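## Task

Move every stationery item into the bin labelled B, except the sticky-note pad. All other objects stay on the table. No item may stick out past a bin's rim, and both bins must end upright and flat on the table. Anything that stays in place only because the gripper holds it does not count. Finish by opening the gripper and pulling the arm away.

## Robot and tools

Robot: a single 7-joint arm (waist, shoulder, upper arm roll, elbow, forearm roll, wrist pitch, wrist roll) ending in a two-finger parallel gripper. Joint ranges in rad: waist, upper arm roll, forearm roll and wrist roll -6.283 to 6.283; shoulder -2.250 to 2.250; elbow -2.580 to 2.580; wrist pitch -2.100 to 2.100. Load limits: 48.6 N m for the first four joints, 30.6 N m for the last three; a carried object's weight adds load.

Frames. The scene frame has its origin on the table surface under the arm base, +z up, and +y to the left when facing along +x. Results report end_effector_position (metres) and end_effector_quat_wxyz in this frame. The base can be slightly tilted, and the reported position can be off, more so far from the base. The gripper frame: fingers extend along +z, they open and close along y. The reported point sits between the pads when shut; fingertips reach about 22 mm past it when closed and 9 mm when fully open, and closing pushes the tips roughly 13 mm farther out, so leave that clearance above a surface.

execute_actions(actions): actions is a list of actions; each action is a list of up to 15 rows, and each row is one control step of 1/30 s. If fewer than 15 rows are given, the last row repeats until 15 steps are done. A row holds 9 numbers, each in [-1, 1], in this order: dx, dy, dz, rx, ry, rz, position, force_limit, speed. The first six are an offset, not a pose: they give the gripper target relative to the gripper's measured pose when that action began (for the first action in a call, the pose in the most recent result of this scene), expressed along the gripper's own axes. Every row in the action is relative to that same start, not to the row before. Scale: 1.0 equals 0.6 m of translation or 180 degrees; rx, ry, rz form one rotation vector. The last three are absolute gripper settings: position +1 is fully open (85 mm), about -0.8 brings the pads together, -1 keeps closing until blocked. force_limit per pad on a 40 mm object: about 20 N at -1, 128 N at 0, 235 N at +1 (tiny or thin objects get less). speed of the pad gap: about 20 mm/s at -1, 85 at 0, 150 at +1; quicker closes grip a few newtons harder. An empty actions list just returns state and images. Each step the commanded pose is clipped to 70 mm and 16 degrees from the current measured pose, so large offsets take several actions; after an action the arm continues only to the last clipped pose.

move(target, speed, blocking): target is one 9-number row laid out as above, with the pose part an offset in gripper axes from the pose in this scene's last result that shows one; the gripper numbers are sent immediately. The gripper follows a straight path, taking 0.5 to 10 s (longer paths are cut off at 10 s), rotating the short way. speed is in m/s, 0.002 to 0.5, default 0.25; rotation is capped at twice that in rad/s. The path ignores obstacles; the arm may lag, drift, or exceed the speed near full extension. Faster motion and targets set deeper past a contact press harder. blocking=false returns after 0.5 s while motion continues; other actions and moves are refused until a result shows the move has ended, so use wait or stop. The result adds a move: line with the ending (done, off_target, moving, held, fault), any limits (paced = pose clipped; held = a check blocked steps, after which motion can be fast) and the distance left to the target.

wait(seconds): 0 to 10; the arm keeps its last command, and a running move carries on (returns early if it ends). stop(): brakes a running move; fast moves need more room; the fingers do not stop. zoom_image(camera, region): camera is cam_head_left, cam_head_right or cam_wrist (all 672x504); region is [x0, y0, x1, y1] in pixels from the top-left, at most 504 by 504. finished_scene(scene): ends the current scene, identified by its number; irreversible, and its result gives the next task.

Reading results. object_status: 0 fingers moving, 1 blocked while opening, 2 blocked while closing (a grip), 3 reached the request or pads touching (a small item may still be held). To grip, send position -1, hold it, and look for 2. Any new position value resets status to 0 briefly. Stopped fingers only take new force_limit or speed after the position changes by at least 0.01; open first for a softer grip. If a held object slips, the fingers re-close, except after a force_limit -1 grip, where status stays 2 even if lost. position_measured is in counts: 3 open, about 78 = 60 mm, 130 = 40 mm, 180 = 20 mm, 230 pads touching. touch_left (-y finger) and touch_right (+y finger) give 28 cells each, as 7 groups of 4 running from fingertip toward the arm, each group along gripper +x; empty cells read near 0 with noise; roughly 30 at 10 N, 140 at 50 N, 240 at 100 N; n/a before any step. Hand target is the pose the controller is currently driving toward. Joint torques follow the joint order, with per-unit offsets and noise. A pose unreachable line means the clearance check (which treats the base mount as arm) altered or blocked the command.

Faults and care. Contact torque reaching a joint's load limit halts the arm for 10 s and drops the rest of the call. Holding loads heats motors: MOTOR HOT appears at 60 °C, and at 75 °C an OVER-TEMPERATURE FAULT lets the arm sag. Small external tugs on held items or pushes on loose ones may occur. Never knock or drop anything off the table, do not tip the bins, avoid slamming, hard impacts and heavy pushing, place items fully inside the bin, then release and back away before ending the scene.

Each tool is called after "Emit:" as name(argument=value, ...), one argument or row to a line, values as JSON.

## Session

Emit:
execute_actions(
  actions=[],
)

Scene clock: 0.00 s.
end_effector_position=(+0.5228, +0.1523, +0.3004) position_measured=3 object_status=3 touch_left=n/a touch_right=n/a end_effector_quat_wxyz=(-0.120, +0.705, -0.309, -0.627)
Joint positions: [-0.174  0.716 -0.456  1.088 -0.139  1.664  3.23 ]
Joint velocities: [-0.001  0.    -0.    -0.    -0.     0.     0.001]
Joint torques (N m, as the joint torque sensors report them, + toward a larger angle): no reading
Hand target: +0.523, +0.152, +0.300; -0.120, +0.705, -0.309, -0.627

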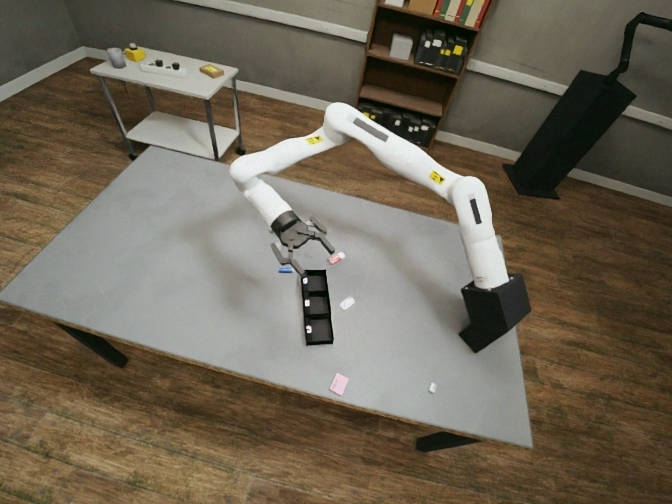

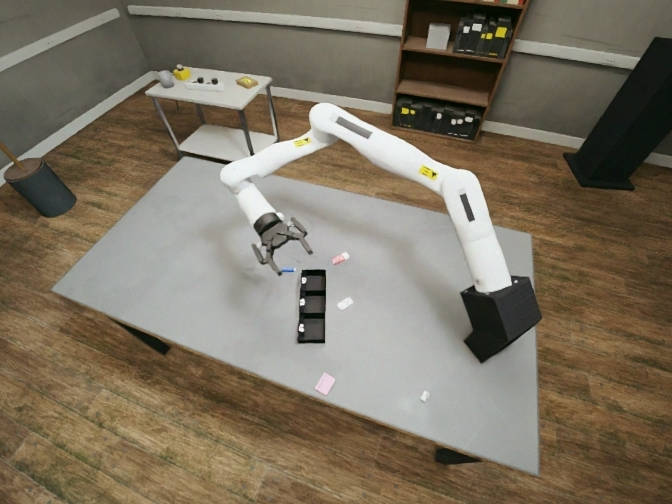

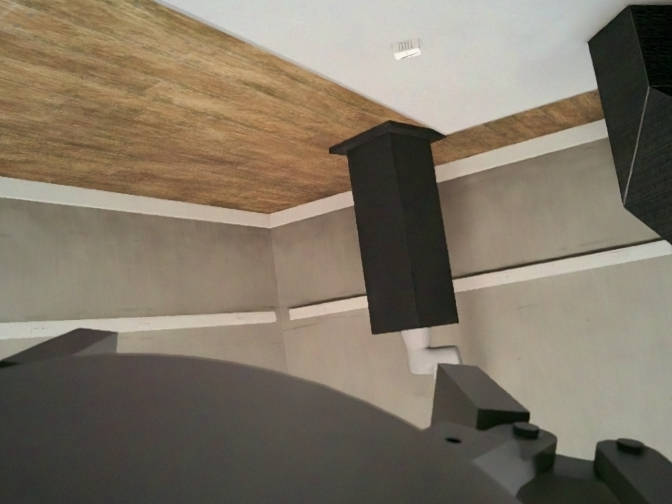

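Emit:
zoom_image(
  camera="cam_head_left",
  region=[250, 220, 470, 410],
)

Emit:
zoom_image(
  camera="cam_head_right",
  region=[230, 220, 450, 410],
)

Emit:
zoom_image(
  camera="cam_wrist",
  region=[340, 0, 480, 100],
)

Region (250, 220, 470, 410) of cam_head_left's 672x504 image, scaled by 2.291, with more detail than that image has; it fills the top 435 rows of this view, and the rest is white.

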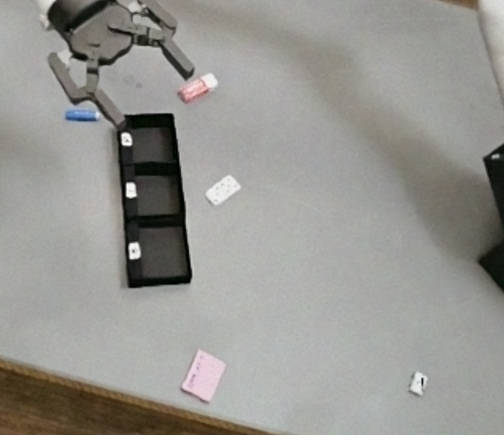

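Region (230, 220, 450, 410) of cam_head_right's 672x504 image, scaled by 2.291, with more detail than that image has; it fills the top 435 rows of this view, and the rest is white.

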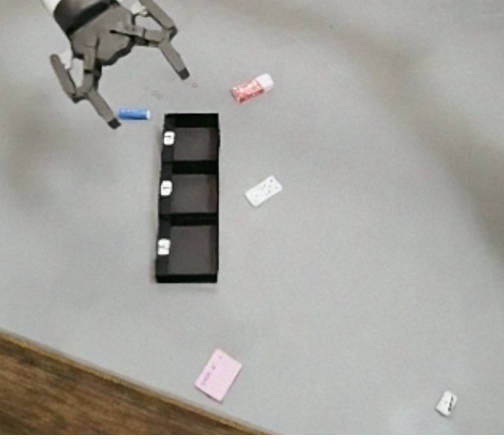

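Region (340, 0, 480, 100) of cam_wrist's 672x504 image, scaled by 3.600; it fills the top 360 rows of this view, and the rest is white.

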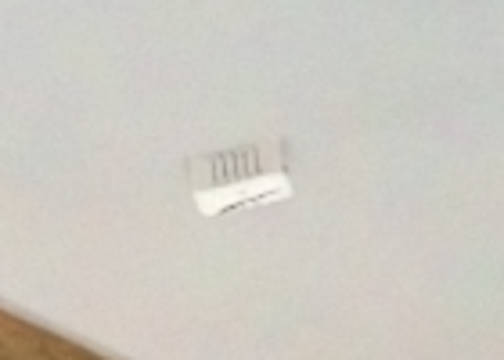

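Emit:
move(
  target=[-0.08,0.018,-0.015,-0.085,0.444,-0.219,1,0,0],
  speed=0.4,
)

Scene clock: 33.17 s.
end_effector_position=(+0.5240, +0.1527, +0.3512) position_measured=3 object_status=3 touch_left=((6 5 2 -7) (4 -4 5 9) (-7 1 -1 5) (3 -4 17 13) (0 -5 -3 -3) (-3 -9 23 0) (-6 4 2 0)) touch_right=((8 9 9 4) (1 0 1 -2) (-2 -2 4 -1) (-1 7 -10 5) (6 -10 3 -1) (7 6 -1 5) (3 -1 -8 11)) end_effector_quat_wxyz=(+0.000, +1.000, +0.001, +0.000)
Joint positions: [-0.984  0.574 -0.376  1.486  0.932  1.69   3.178]
Joint velocities: [-0.006 -0.001 -0.006  0.002  0.003  0.003 -0.004]
Joint torques (N m, as the joint torque sensors report them, + toward a larger angle): [-13.79  -9.88  -6.97  -5.29   0.01  -0.37   0.07]
Hand target: +0.524, +0.153, +0.352; -0.000, +1.000, +0.002, +0.001
Off the commanded pose: 0.002 m, 0 deg.
move: done

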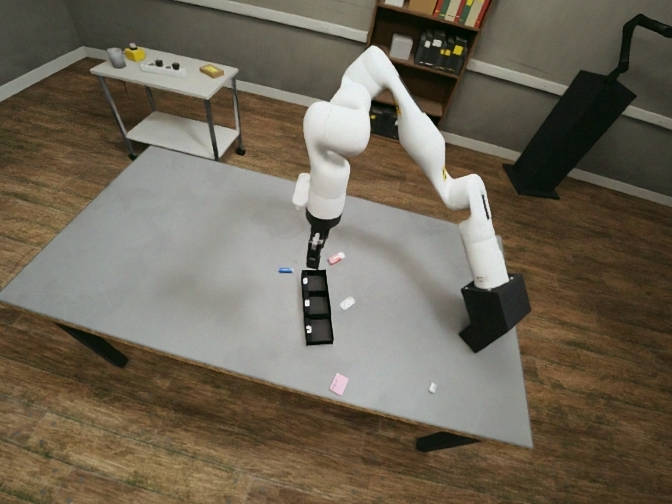

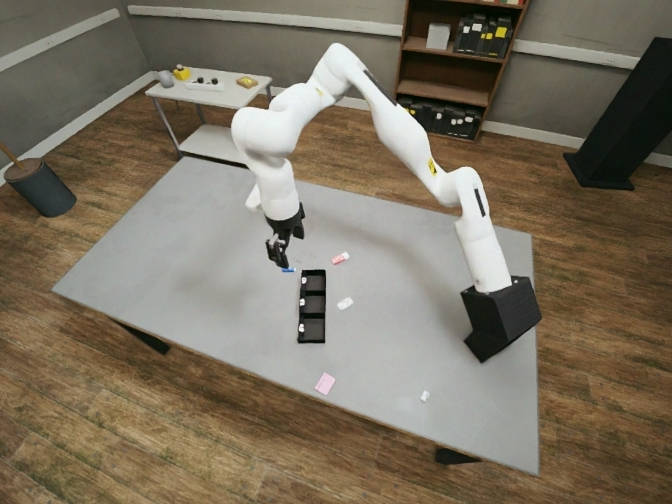

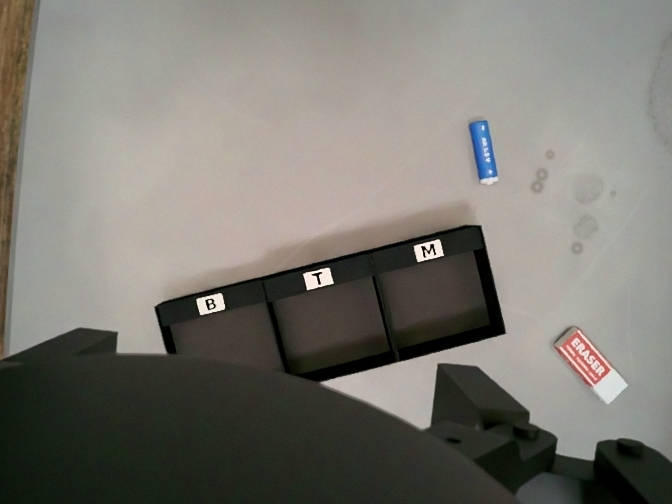

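Emit:
move(
  target=[-0.283,-0.25,-0.05,0,0,0,1,0,0],
  speed=0.35,
)

Scene clock: 44.13 s.
end_effector_position=(+0.3547, +0.3029, +0.3816) position_measured=3 object_status=3 touch_left=((10 -8 5 -6) (-1 1 -5 2) (2 4 -4 -3) (13 4 -7 10) (7 -2 4 7) (-3 -17 18 0) (4 3 -2 -4)) touch_right=((16 12 2 8) (7 -16 -12 5) (17 -4 -8 6) (-3 -6 2 -7) (-12 -1 8 -1) (-5 -16 7 5) (7 -5 -4 -11)) end_effector_quat_wxyz=(-0.001, +1.000, +0.001, +0.000)
Joint positions: [-1.277  0.94  -0.401  1.344  0.872  1.711  2.81 ]
Joint velocities: [-0.006  0.011 -0.003 -0.002  0.001  0.     0.001]
Joint torques (N m, as the joint torque sensors report them, + toward a larger angle): [-14.81 -12.6   -6.48  -5.64  -0.06  -0.44   0.33]
Hand target: +0.354, +0.303, +0.381; -0.000, +1.000, +0.001, +0.000
Off the commanded pose: 0.001 m, 0 deg.
move: done

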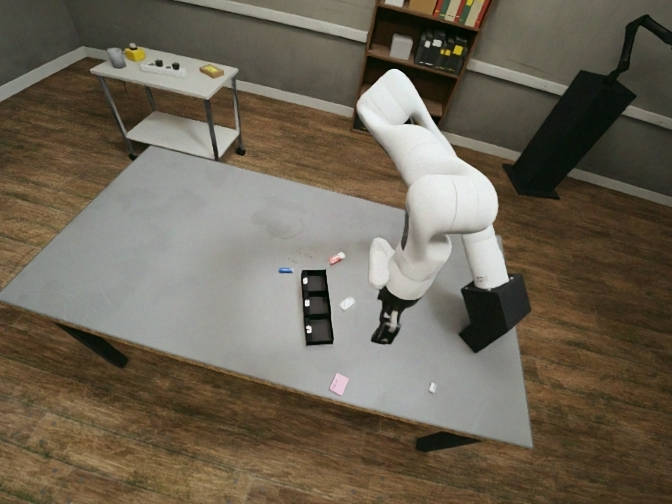

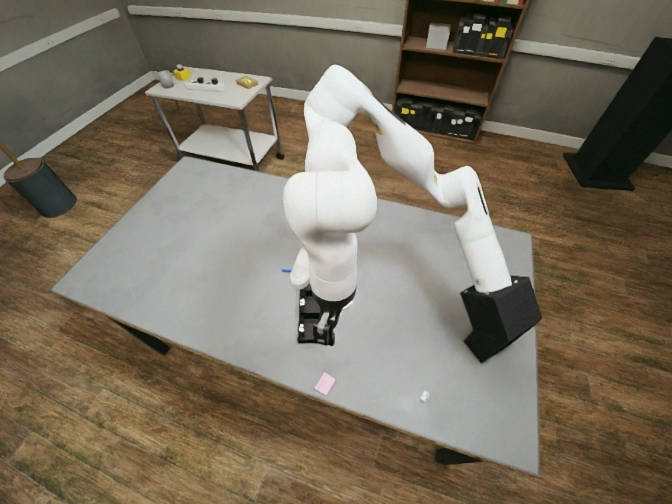

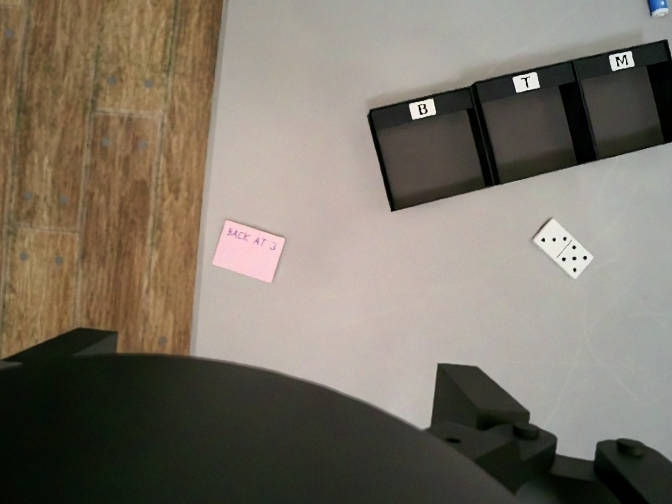

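Emit:
move(
  target=[-0.458,-0.162,0.05,0,0,0,1,0,0],
  speed=0.35,
)

Scene clock: 63.67 s.
end_effector_position=(+0.0804, +0.4010, +0.3525) position_measured=3 object_status=3 touch_left=((5 -7 -5 0) (-4 -9 6 6) (-12 -4 -2 4) (2 -5 3 10) (-1 7 12 1) (-5 -10 15 8) (7 -1 -9 8)) touch_right=((11 10 12 5) (7 -6 5 -7) (-2 -8 -5 -12) (4 2 -13 -13) (-13 -2 -4 3) (4 4 3 -4) (-6 -6 -2 7)) end_effector_quat_wxyz=(-0.001, +1.000, +0.000, -0.000)
Joint positions: [-1.599  1.401 -0.432  1.14   0.804  1.614  2.441]
Joint velocities: [-0.006  0.012 -0.001 -0.003 -0.002  0.001 -0.   ]
Joint torques (N m, as the joint torque sensors report them, + toward a larger angle): [-12.94 -17.41  -5.7   -6.02  -0.14  -0.09   0.44]
Hand target: +0.080, +0.401, +0.352; -0.001, +1.000, +0.001, -0.000
Off the commanded pose: 0.002 m, 0 deg.
move: done

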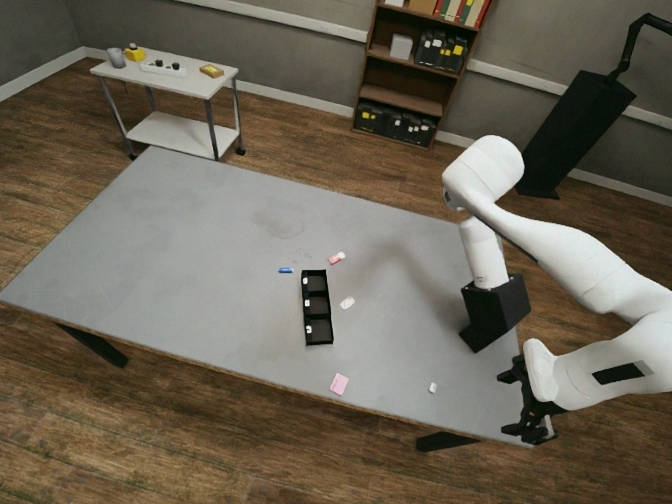

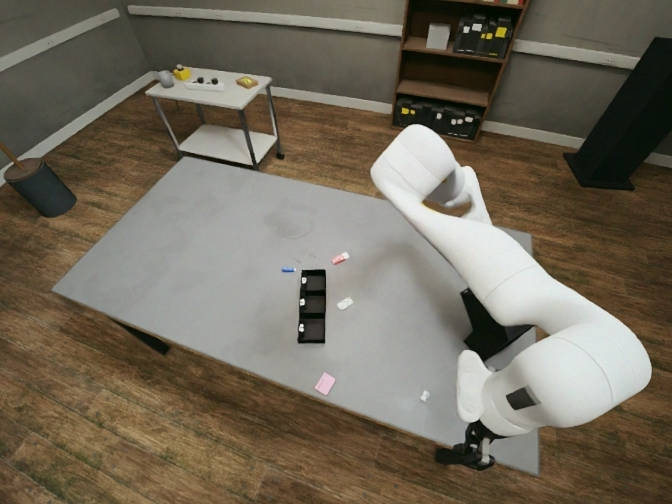

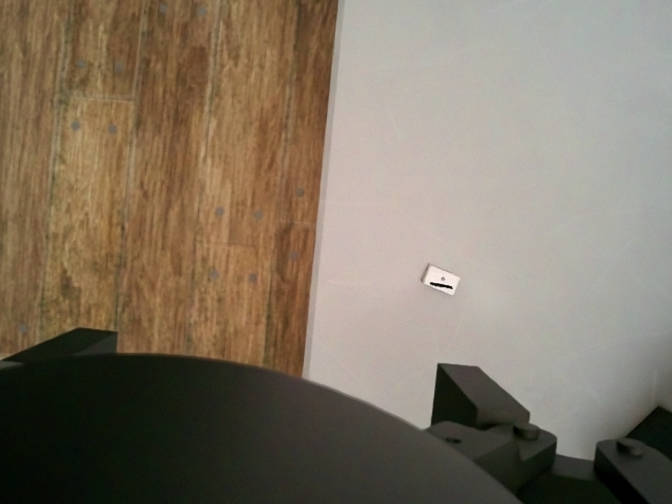

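Emit:
zoom_image(
  camera="cam_wrist",
  region=[400, 245, 480, 315],
)

Region (400, 245, 480, 315) of cam_wrist's 672x504 image, scaled by 6.300; it fills the top 441 rows of this view, and the rest is white.

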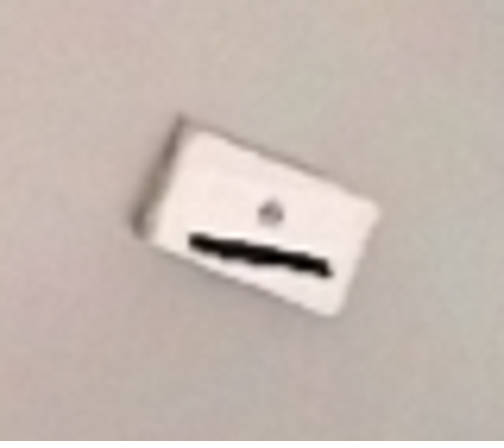

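Emit:
move(
  target=[0.038,0.17,0.36,0,0,0.089,1,0,0],
  speed=0.3,
)

Scene clock: 129.20 s.
end_effector_position=(+0.1018, +0.2988, +0.1365) position_measured=3 object_status=3 touch_left=((9 3 -2 4) (-3 -9 -9 8) (-4 8 3 0) (13 -5 -1 12) (-4 -4 6 0) (-5 -10 14 1) (1 -3 -11 2)) touch_right=((5 -11 16 9) (2 -9 6 15) (8 1 -11 1) (-1 10 0 -10) (2 8 1 -3) (3 10 12 -7) (-5 -9 -9 -5)) end_effector_quat_wxyz=(-0.001, +0.990, -0.138, -0.001)
Joint positions: [-1.424  1.402 -0.245  1.826  1.046  1.044  1.798]
Joint velocities: [-0.    -0.    -0.002  0.002 -0.    -0.001 -0.   ]
Joint torques (N m, as the joint torque sensors report them, + toward a larger angle): [-11.64 -14.56  -6.14  -4.27  -0.09  -0.08   0.46]
Hand target: +0.102, +0.299, +0.136; -0.001, +0.990, -0.138, -0.001
Off the commanded pose: 0.002 m, 0 deg.
move: done

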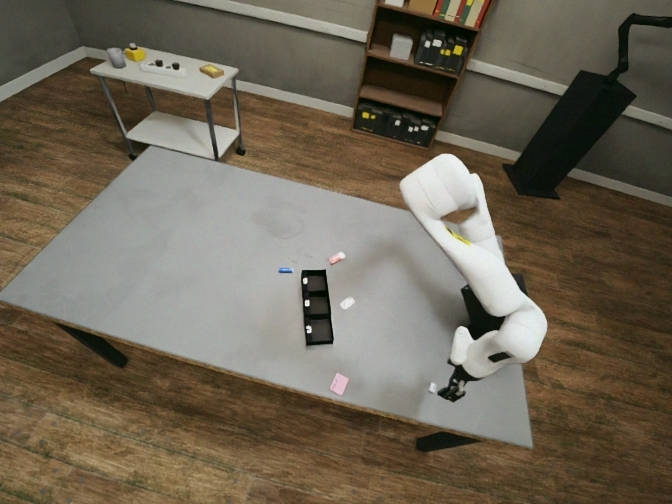

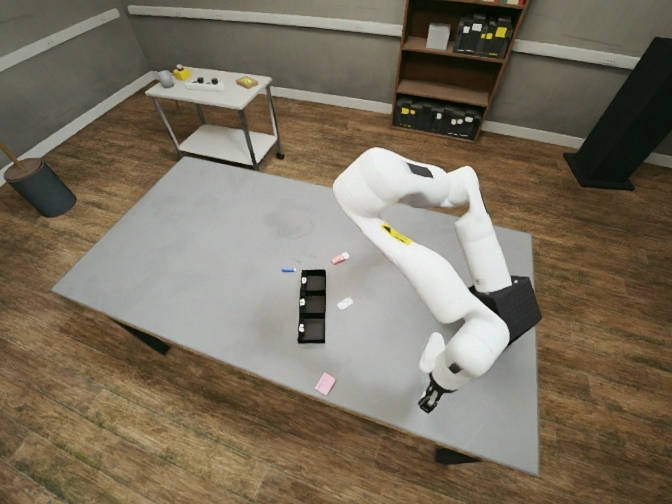

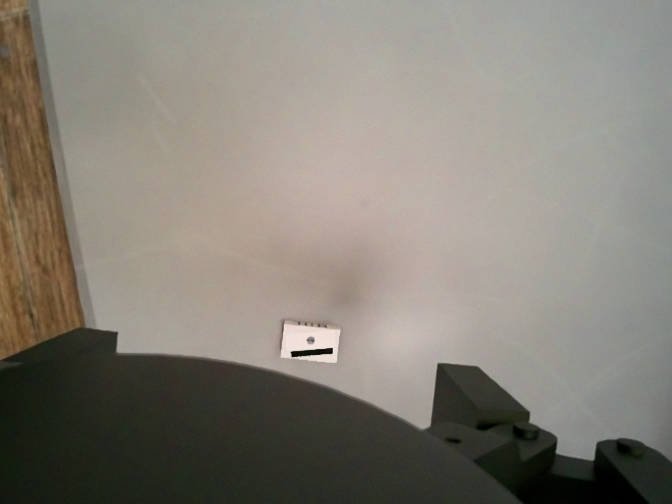

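Emit:
move(
  target=[0,0.006,0.145,0,0,0,0.15,-1,0.5],
  speed=0.15,
)

Emit:
zoom_image(
  camera="cam_head_left",
  region=[390, 330, 510, 430],
)

Scene clock: 154.53 s.
end_effector_position=(+0.1006, +0.2954, +0.0498) position_measured=110 object_status=3 touch_left=((2 1 7 2) (0 -1 -14 1) (-8 -1 -4 -4) (6 -1 6 7) (-5 -1 11 0) (9 -13 7 -1) (0 7 -7 5)) touch_right=((4 9 8 2) (0 -2 9 -7) (-3 6 5 -3) (8 -3 -8 4) (0 -3 -1 -1) (-10 5 -1 -8) (21 -10 -9 4)) end_effector_quat_wxyz=(-0.001, +0.990, -0.138, -0.002)
Joint positions: [-1.366  1.537 -0.134  1.849  1.222  0.9    1.686]
Joint velocities: [ 0.001  0.006 -0.001 -0.001 -0.002 -0.001 -0.002]
Joint torques (N m, as the joint torque sensors report them, + toward a larger angle): [-11.87 -14.95  -6.22  -2.42  -0.21   0.05   0.39]
Hand target: +0.100, +0.295, +0.050; -0.001, +0.990, -0.138, -0.002
Off the commanded pose: 0.000 m, 0 deg.
move: done

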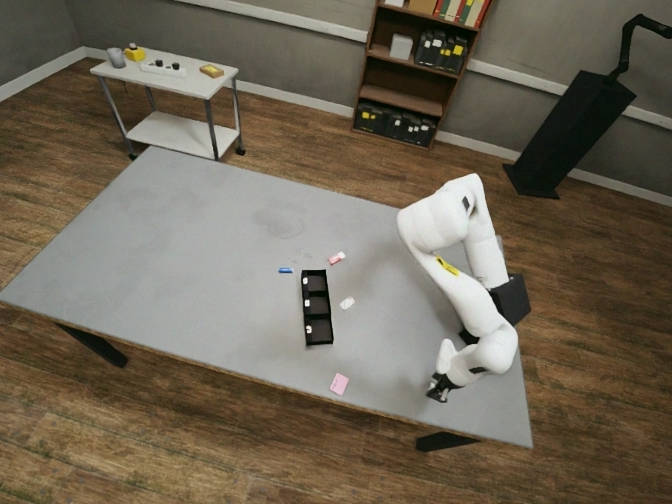

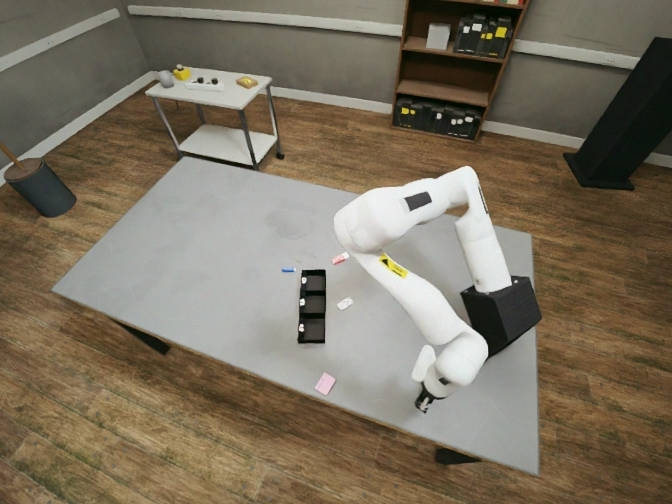

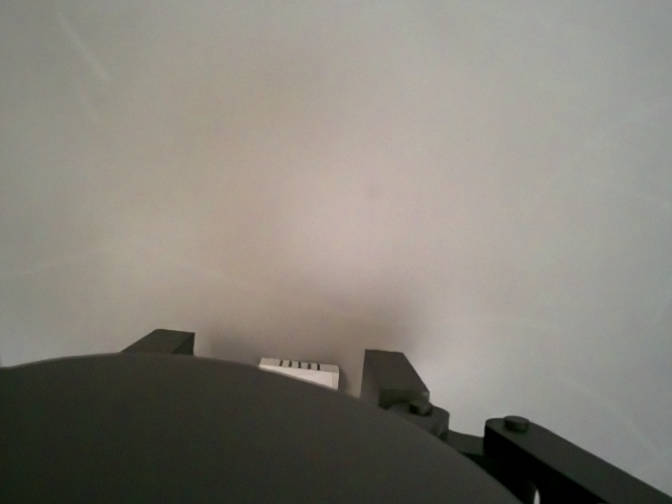

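Region (390, 330, 510, 430) of cam_head_left's 672x504 image, scaled by 4.200, with more detail than that image has.

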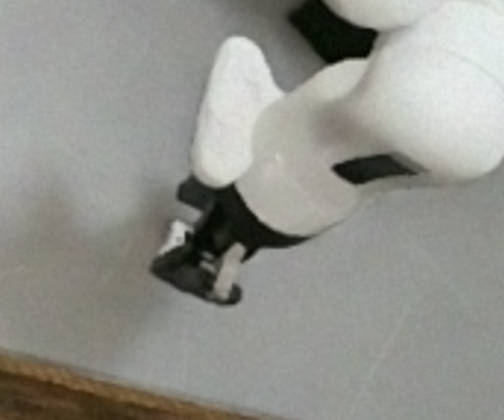

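Emit:
move(
  target=[-0.006,0.005,0.040,0,0,0,0.15,-1,0.5],
  speed=0.06,
)

Scene clock: 169.50 s.
end_effector_position=(+0.0963, +0.2937, +0.0259) position_measured=110 object_status=3 touch_left=((4 -10 -7 -16) (7 -20 0 4) (-2 11 0 6) (11 -2 4 11) (-1 -6 -4 8) (4 -9 11 13) (-4 0 -8 4)) touch_right=((13 0 6 -3) (13 2 -1 7) (4 -2 -3 -5) (1 -3 4 10) (-3 -3 2 -2) (-3 2 8 -12) (7 -1 -12 -11)) end_effector_quat_wxyz=(-0.001, +0.990, -0.138, -0.002)
Joint positions: [-1.355  1.583 -0.104  1.846  1.272  0.863  1.645]
Joint velocities: [-0.     0.004 -0.001 -0.001 -0.002 -0.001  0.001]
Joint torques (N m, as the joint torque sensors report them, + toward a larger angle): [-11.54 -14.69  -6.05  -2.06  -0.01   0.07   0.37]
Hand target: +0.096, +0.294, +0.026; -0.001, +0.990, -0.138, -0.002
Off the commanded pose: 0.000 m, 0 deg.
move: done

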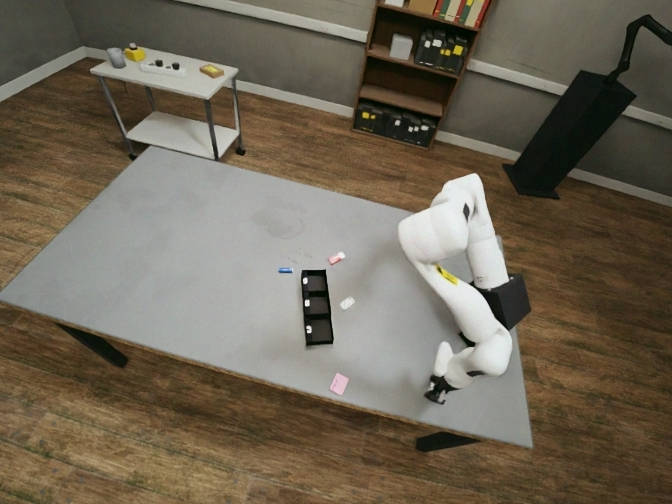

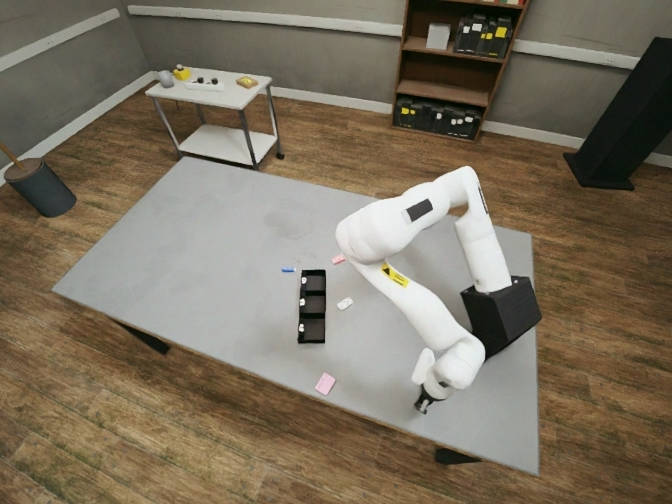

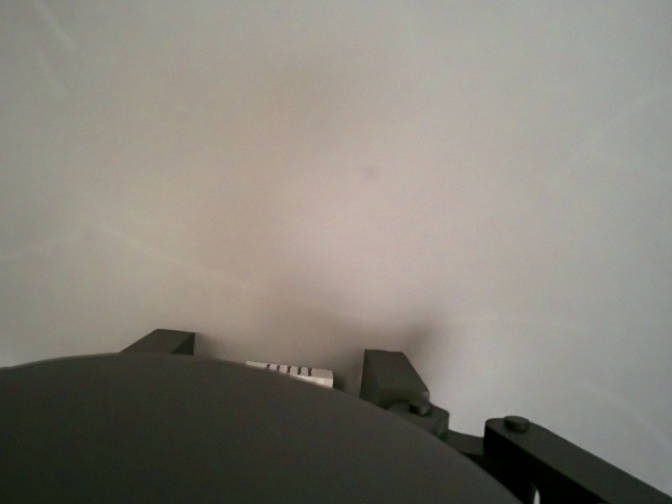

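Close the fingers.

Emit:
execute_actions(
  actions=[
    [[0,0,0,0,0,0,-1,-0.6,0]],
    [[0,0,0,0,0,0,-1,-0.6,0]],
  ],
)

Scene clock: 172.13 s.
end_effector_position=(+0.0963, +0.2937, +0.0262) position_measured=175 object_status=2 touch_left=((481 602 990 175) (69 151 151 11) (-8 -1 -7 5) (2 -1 -9 10) (-4 -12 10 14) (1 -6 18 -4) (7 9 -3 6)) touch_right=((445 957 673 145) (99 152 151 17) (-3 3 -3 9) (-12 -5 -2 -3) (-6 0 -10 2) (-5 6 20 -1) (12 8 -13 -4)) end_effector_quat_wxyz=(-0.002, +0.990, -0.138, -0.002)
Joint positions: [-1.355  1.583 -0.105  1.847  1.272  0.864  1.645]
Joint velocities: [-0.     0.    -0.001 -0.    -0.001  0.     0.001]
Joint torques (N m, as the joint torque sensors report them, + toward a larger angle): [-11.64 -14.65  -6.08  -2.13  -0.08  -0.2    0.36]
Hand target: +0.096, +0.294, +0.026; -0.001, +0.990, -0.138, -0.002
Off the commanded pose: 0.000 m, 0 deg.

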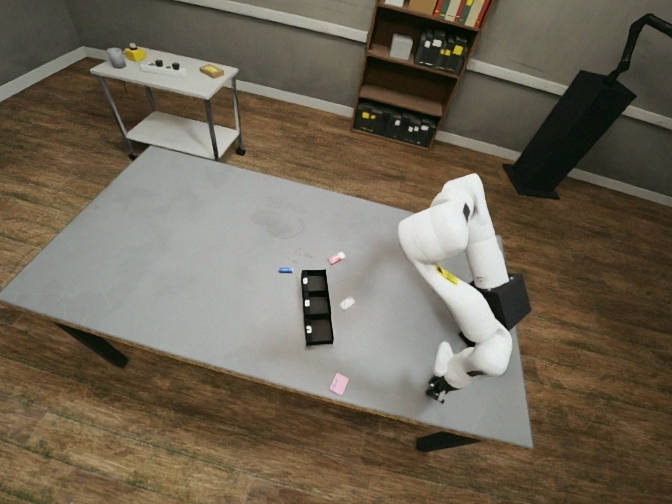

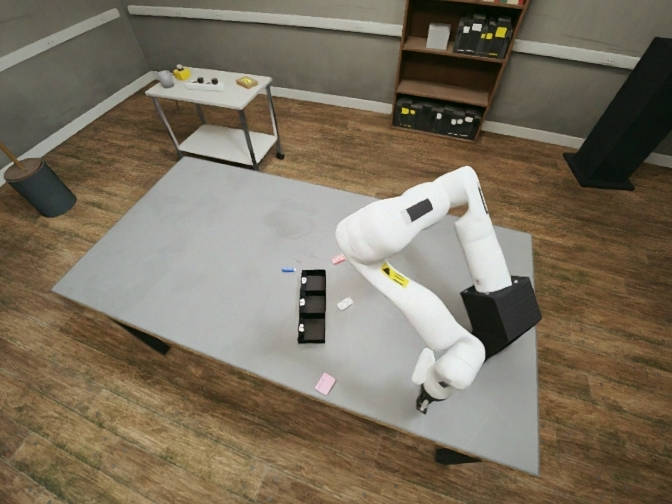

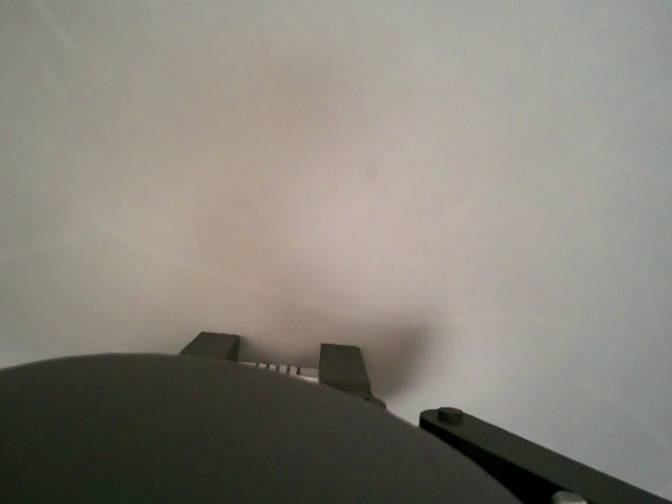

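Emit:
move(
  target=[0,0,-0.08,0,0,0,-1,-0.6,0],
  speed=0.15,
)

Scene clock: 209.53 s.
end_effector_position=(+0.0964, +0.2936, +0.0740) position_measured=175 object_status=2 touch_left=((478 591 987 184) (67 155 147 23) (-8 8 -7 3) (16 -5 -7 -3) (-8 5 3 3) (-2 -5 19 3) (-4 5 -1 -4)) touch_right=((451 945 682 150) (94 139 147 -4) (-10 6 -11 -6) (1 4 1 3) (-7 -1 3 10) (-3 6 7 -3) (10 -2 -3 6)) end_effector_quat_wxyz=(-0.001, +0.990, -0.138, -0.002)
Joint positions: [-1.391  1.502 -0.169  1.856  1.173  0.933  1.701]
Joint velocities: [-0.001 -0.005  0.001 -0.001  0.     0.002 -0.   ]
Joint torques (N m, as the joint torque sensors report them, + toward a larger angle): [-11.58 -14.66  -6.35  -2.89   0.05  -0.14   0.39]
Hand target: +0.096, +0.294, +0.074; -0.002, +0.990, -0.138, -0.002
Off the commanded pose: 0.000 m, 0 deg.
move: done

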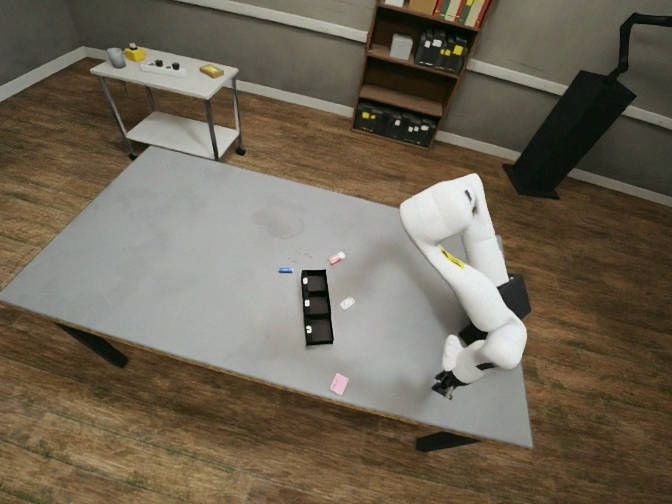

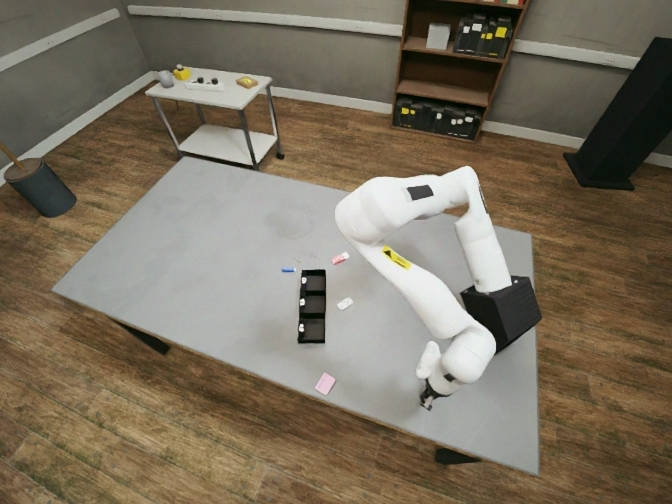

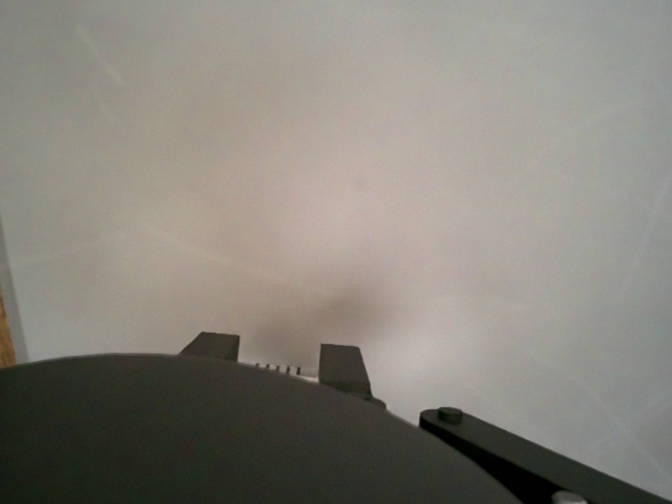

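Emit:
move(
  target=[0.579,-0.009,-0.16,0,0,-0.193,-1,-0.6,0],
  speed=0.3,
)

Scene clock: 215.77 s.
end_effector_position=(+0.4321, +0.2018, +0.1690) position_measured=175 object_status=2 touch_left=((479 597 984 169) (70 157 152 23) (-11 10 -8 -1) (7 -4 1 3) (2 -8 3 3) (-7 -11 1 2) (10 4 -2 -1)) touch_right=((449 949 683 152) (93 152 145 21) (-1 7 3 -13) (-2 0 1 5) (-5 -3 8 -1) (1 2 9 -6) (4 -11 -6 -2)) end_effector_quat_wxyz=(-0.001, +0.986, +0.164, -0.000)
Joint positions: [-0.97   0.791 -0.162  1.842  1.069  1.194  3.151]
Joint velocities: [ 0.005 -0.004  0.004 -0.    -0.002 -0.002  0.002]
Joint torques (N m, as the joint torque sensors report them, + toward a larger angle): [-14.08 -10.98  -6.9   -3.98   0.08  -0.14   0.63]
Hand target: +0.432, +0.202, +0.169; -0.001, +0.987, +0.163, -0.000
Off the commanded pose: 0.002 m, 0 deg.
move: done

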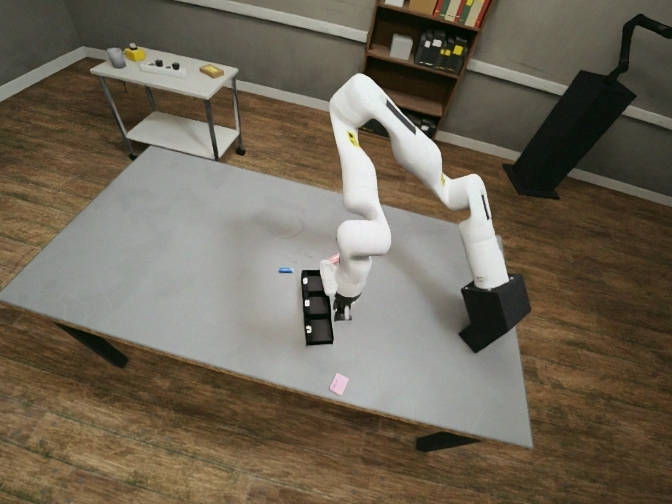

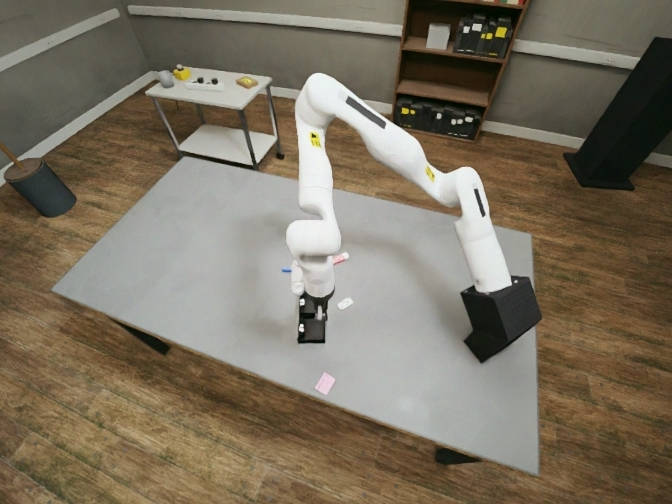

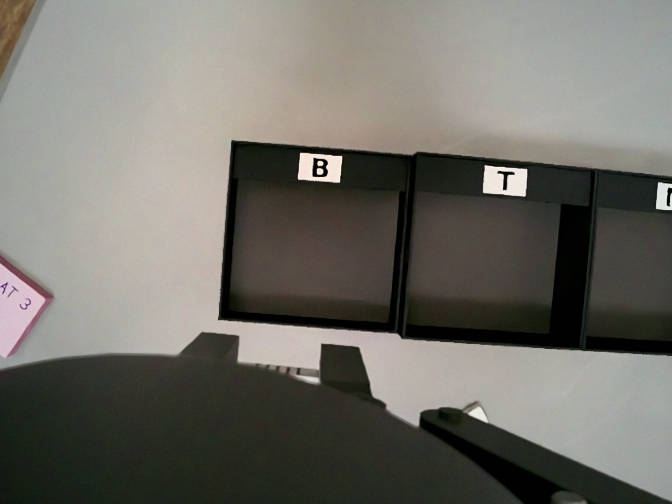

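Emit:
zoom_image(
  camera="cam_wrist",
  region=[200, 120, 440, 360],
)

Region (200, 120, 440, 360) of cam_wrist's 672x504 image, scaled by 2.100.

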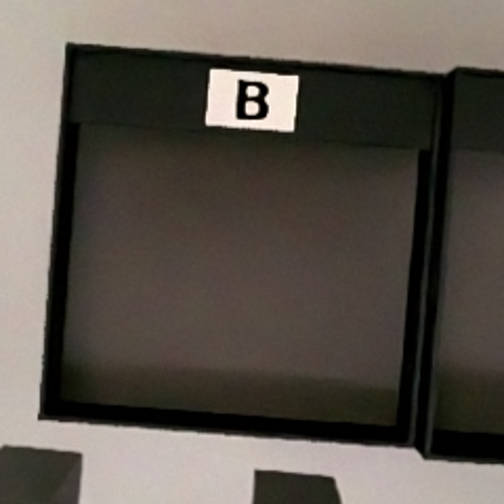

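Emit:
move(
  target=[0.0295,-0.008,0.155,0,0,0,-1,-0.6,0],
  speed=0.15,
)

Scene clock: 246.87 s.
end_effector_position=(+0.4471, +0.2122, +0.0763) position_measured=175 object_status=2 touch_left=((485 599 982 181) (65 161 158 21) (1 11 -5 1) (1 -3 -3 5) (0 -6 0 5) (-2 -10 12 7) (-10 -1 5 -1)) touch_right=((461 951 680 149) (92 151 139 20) (-2 -4 -2 -7) (5 -5 -1 6) (3 -10 3 8) (7 -2 18 -7) (2 4 -11 7)) end_effector_quat_wxyz=(-0.002, +0.986, +0.164, +0.000)
Joint positions: [-0.851  0.918 -0.089  1.813  1.224  1.049  3.119]
Joint velocities: [ 0.003  0.007  0.001  0.    -0.002 -0.001  0.002]
Joint torques (N m, as the joint torque sensors report them, + toward a larger angle): [-15.66 -12.31  -7.47  -2.84  -0.09  -0.49   0.41]
Hand target: +0.447, +0.212, +0.076; -0.001, +0.986, +0.164, -0.000
Off the commanded pose: 0.000 m, 0 deg.
move: done

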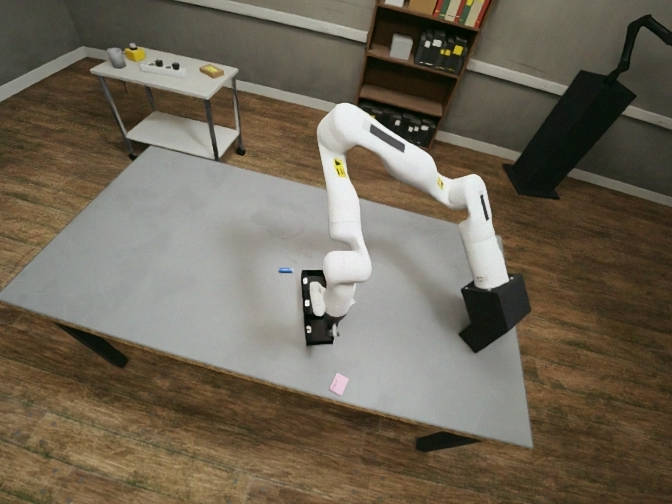

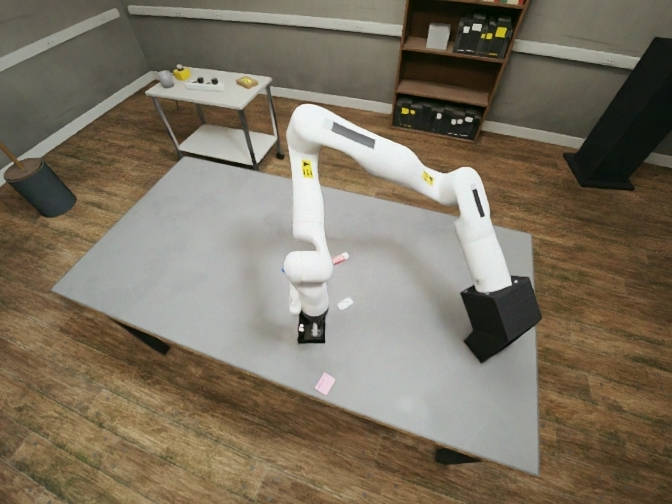

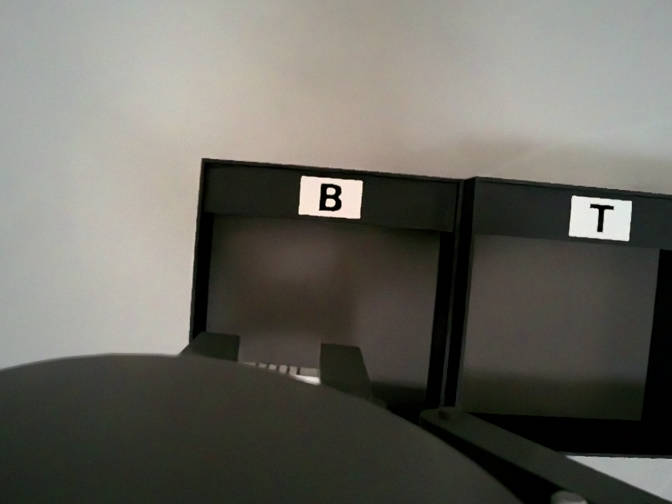

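Emit:
move(
  target=[0.001,0.002,0.073,0,0,0,-1,-0.6,0],
  speed=0.06,
)

Scene clock: 256.37 s.
end_effector_position=(+0.4482, +0.2119, +0.0335) position_measured=175 object_status=2 touch_left=((491 596 998 192) (74 157 146 24) (-4 4 5 8) (1 -3 5 9) (2 0 10 2) (-2 -10 11 9) (16 11 6 0)) touch_right=((456 937 673 148) (99 152 149 23) (-7 -3 -6 -4) (4 1 -13 -2) (6 0 -2 20) (13 5 1 9) (13 -7 -6 16)) end_effector_quat_wxyz=(-0.002, +0.986, +0.164, +0.001)
Joint positions: [-0.8    0.976 -0.054  1.806  1.303  0.984  3.084]
Joint velocities: [ 0.    -0.    -0.001 -0.001 -0.001  0.001  0.001]
Joint torques (N m, as the joint torque sensors report them, + toward a larger angle): [-14.49 -11.78  -6.59  -1.95   0.07  -0.37   0.32]
Hand target: +0.448, +0.211, +0.033; -0.002, +0.986, +0.164, -0.000
Off the commanded pose: 0.001 m, 0 deg.
move: done

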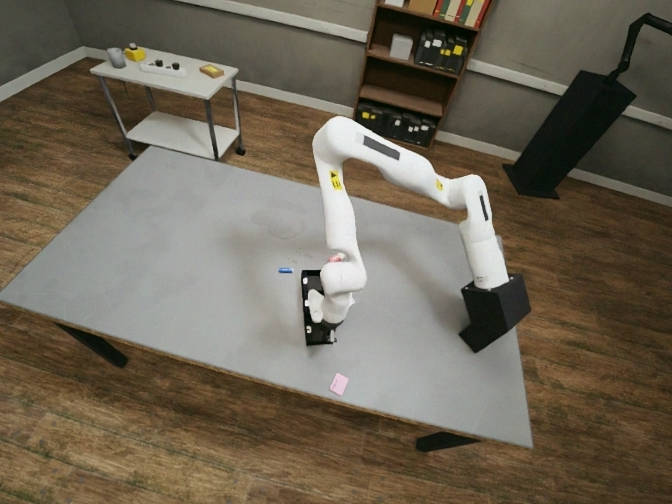

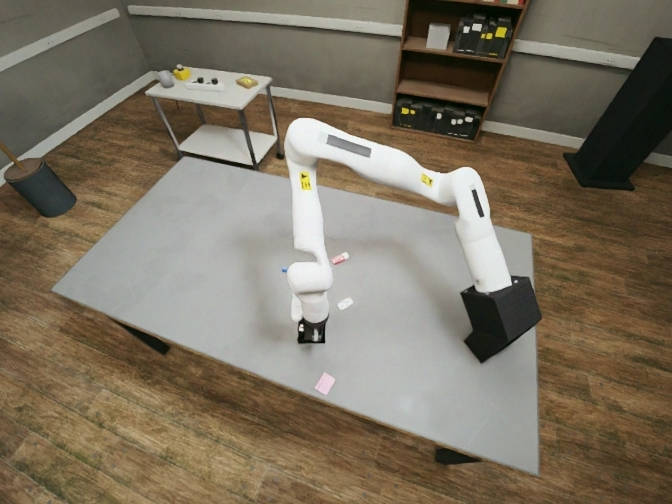

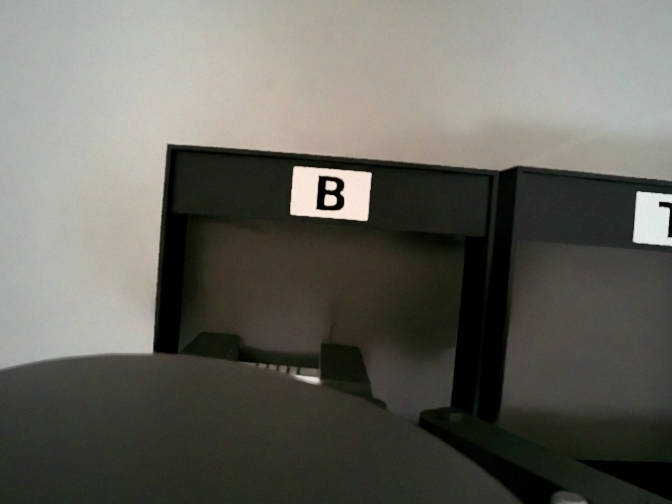

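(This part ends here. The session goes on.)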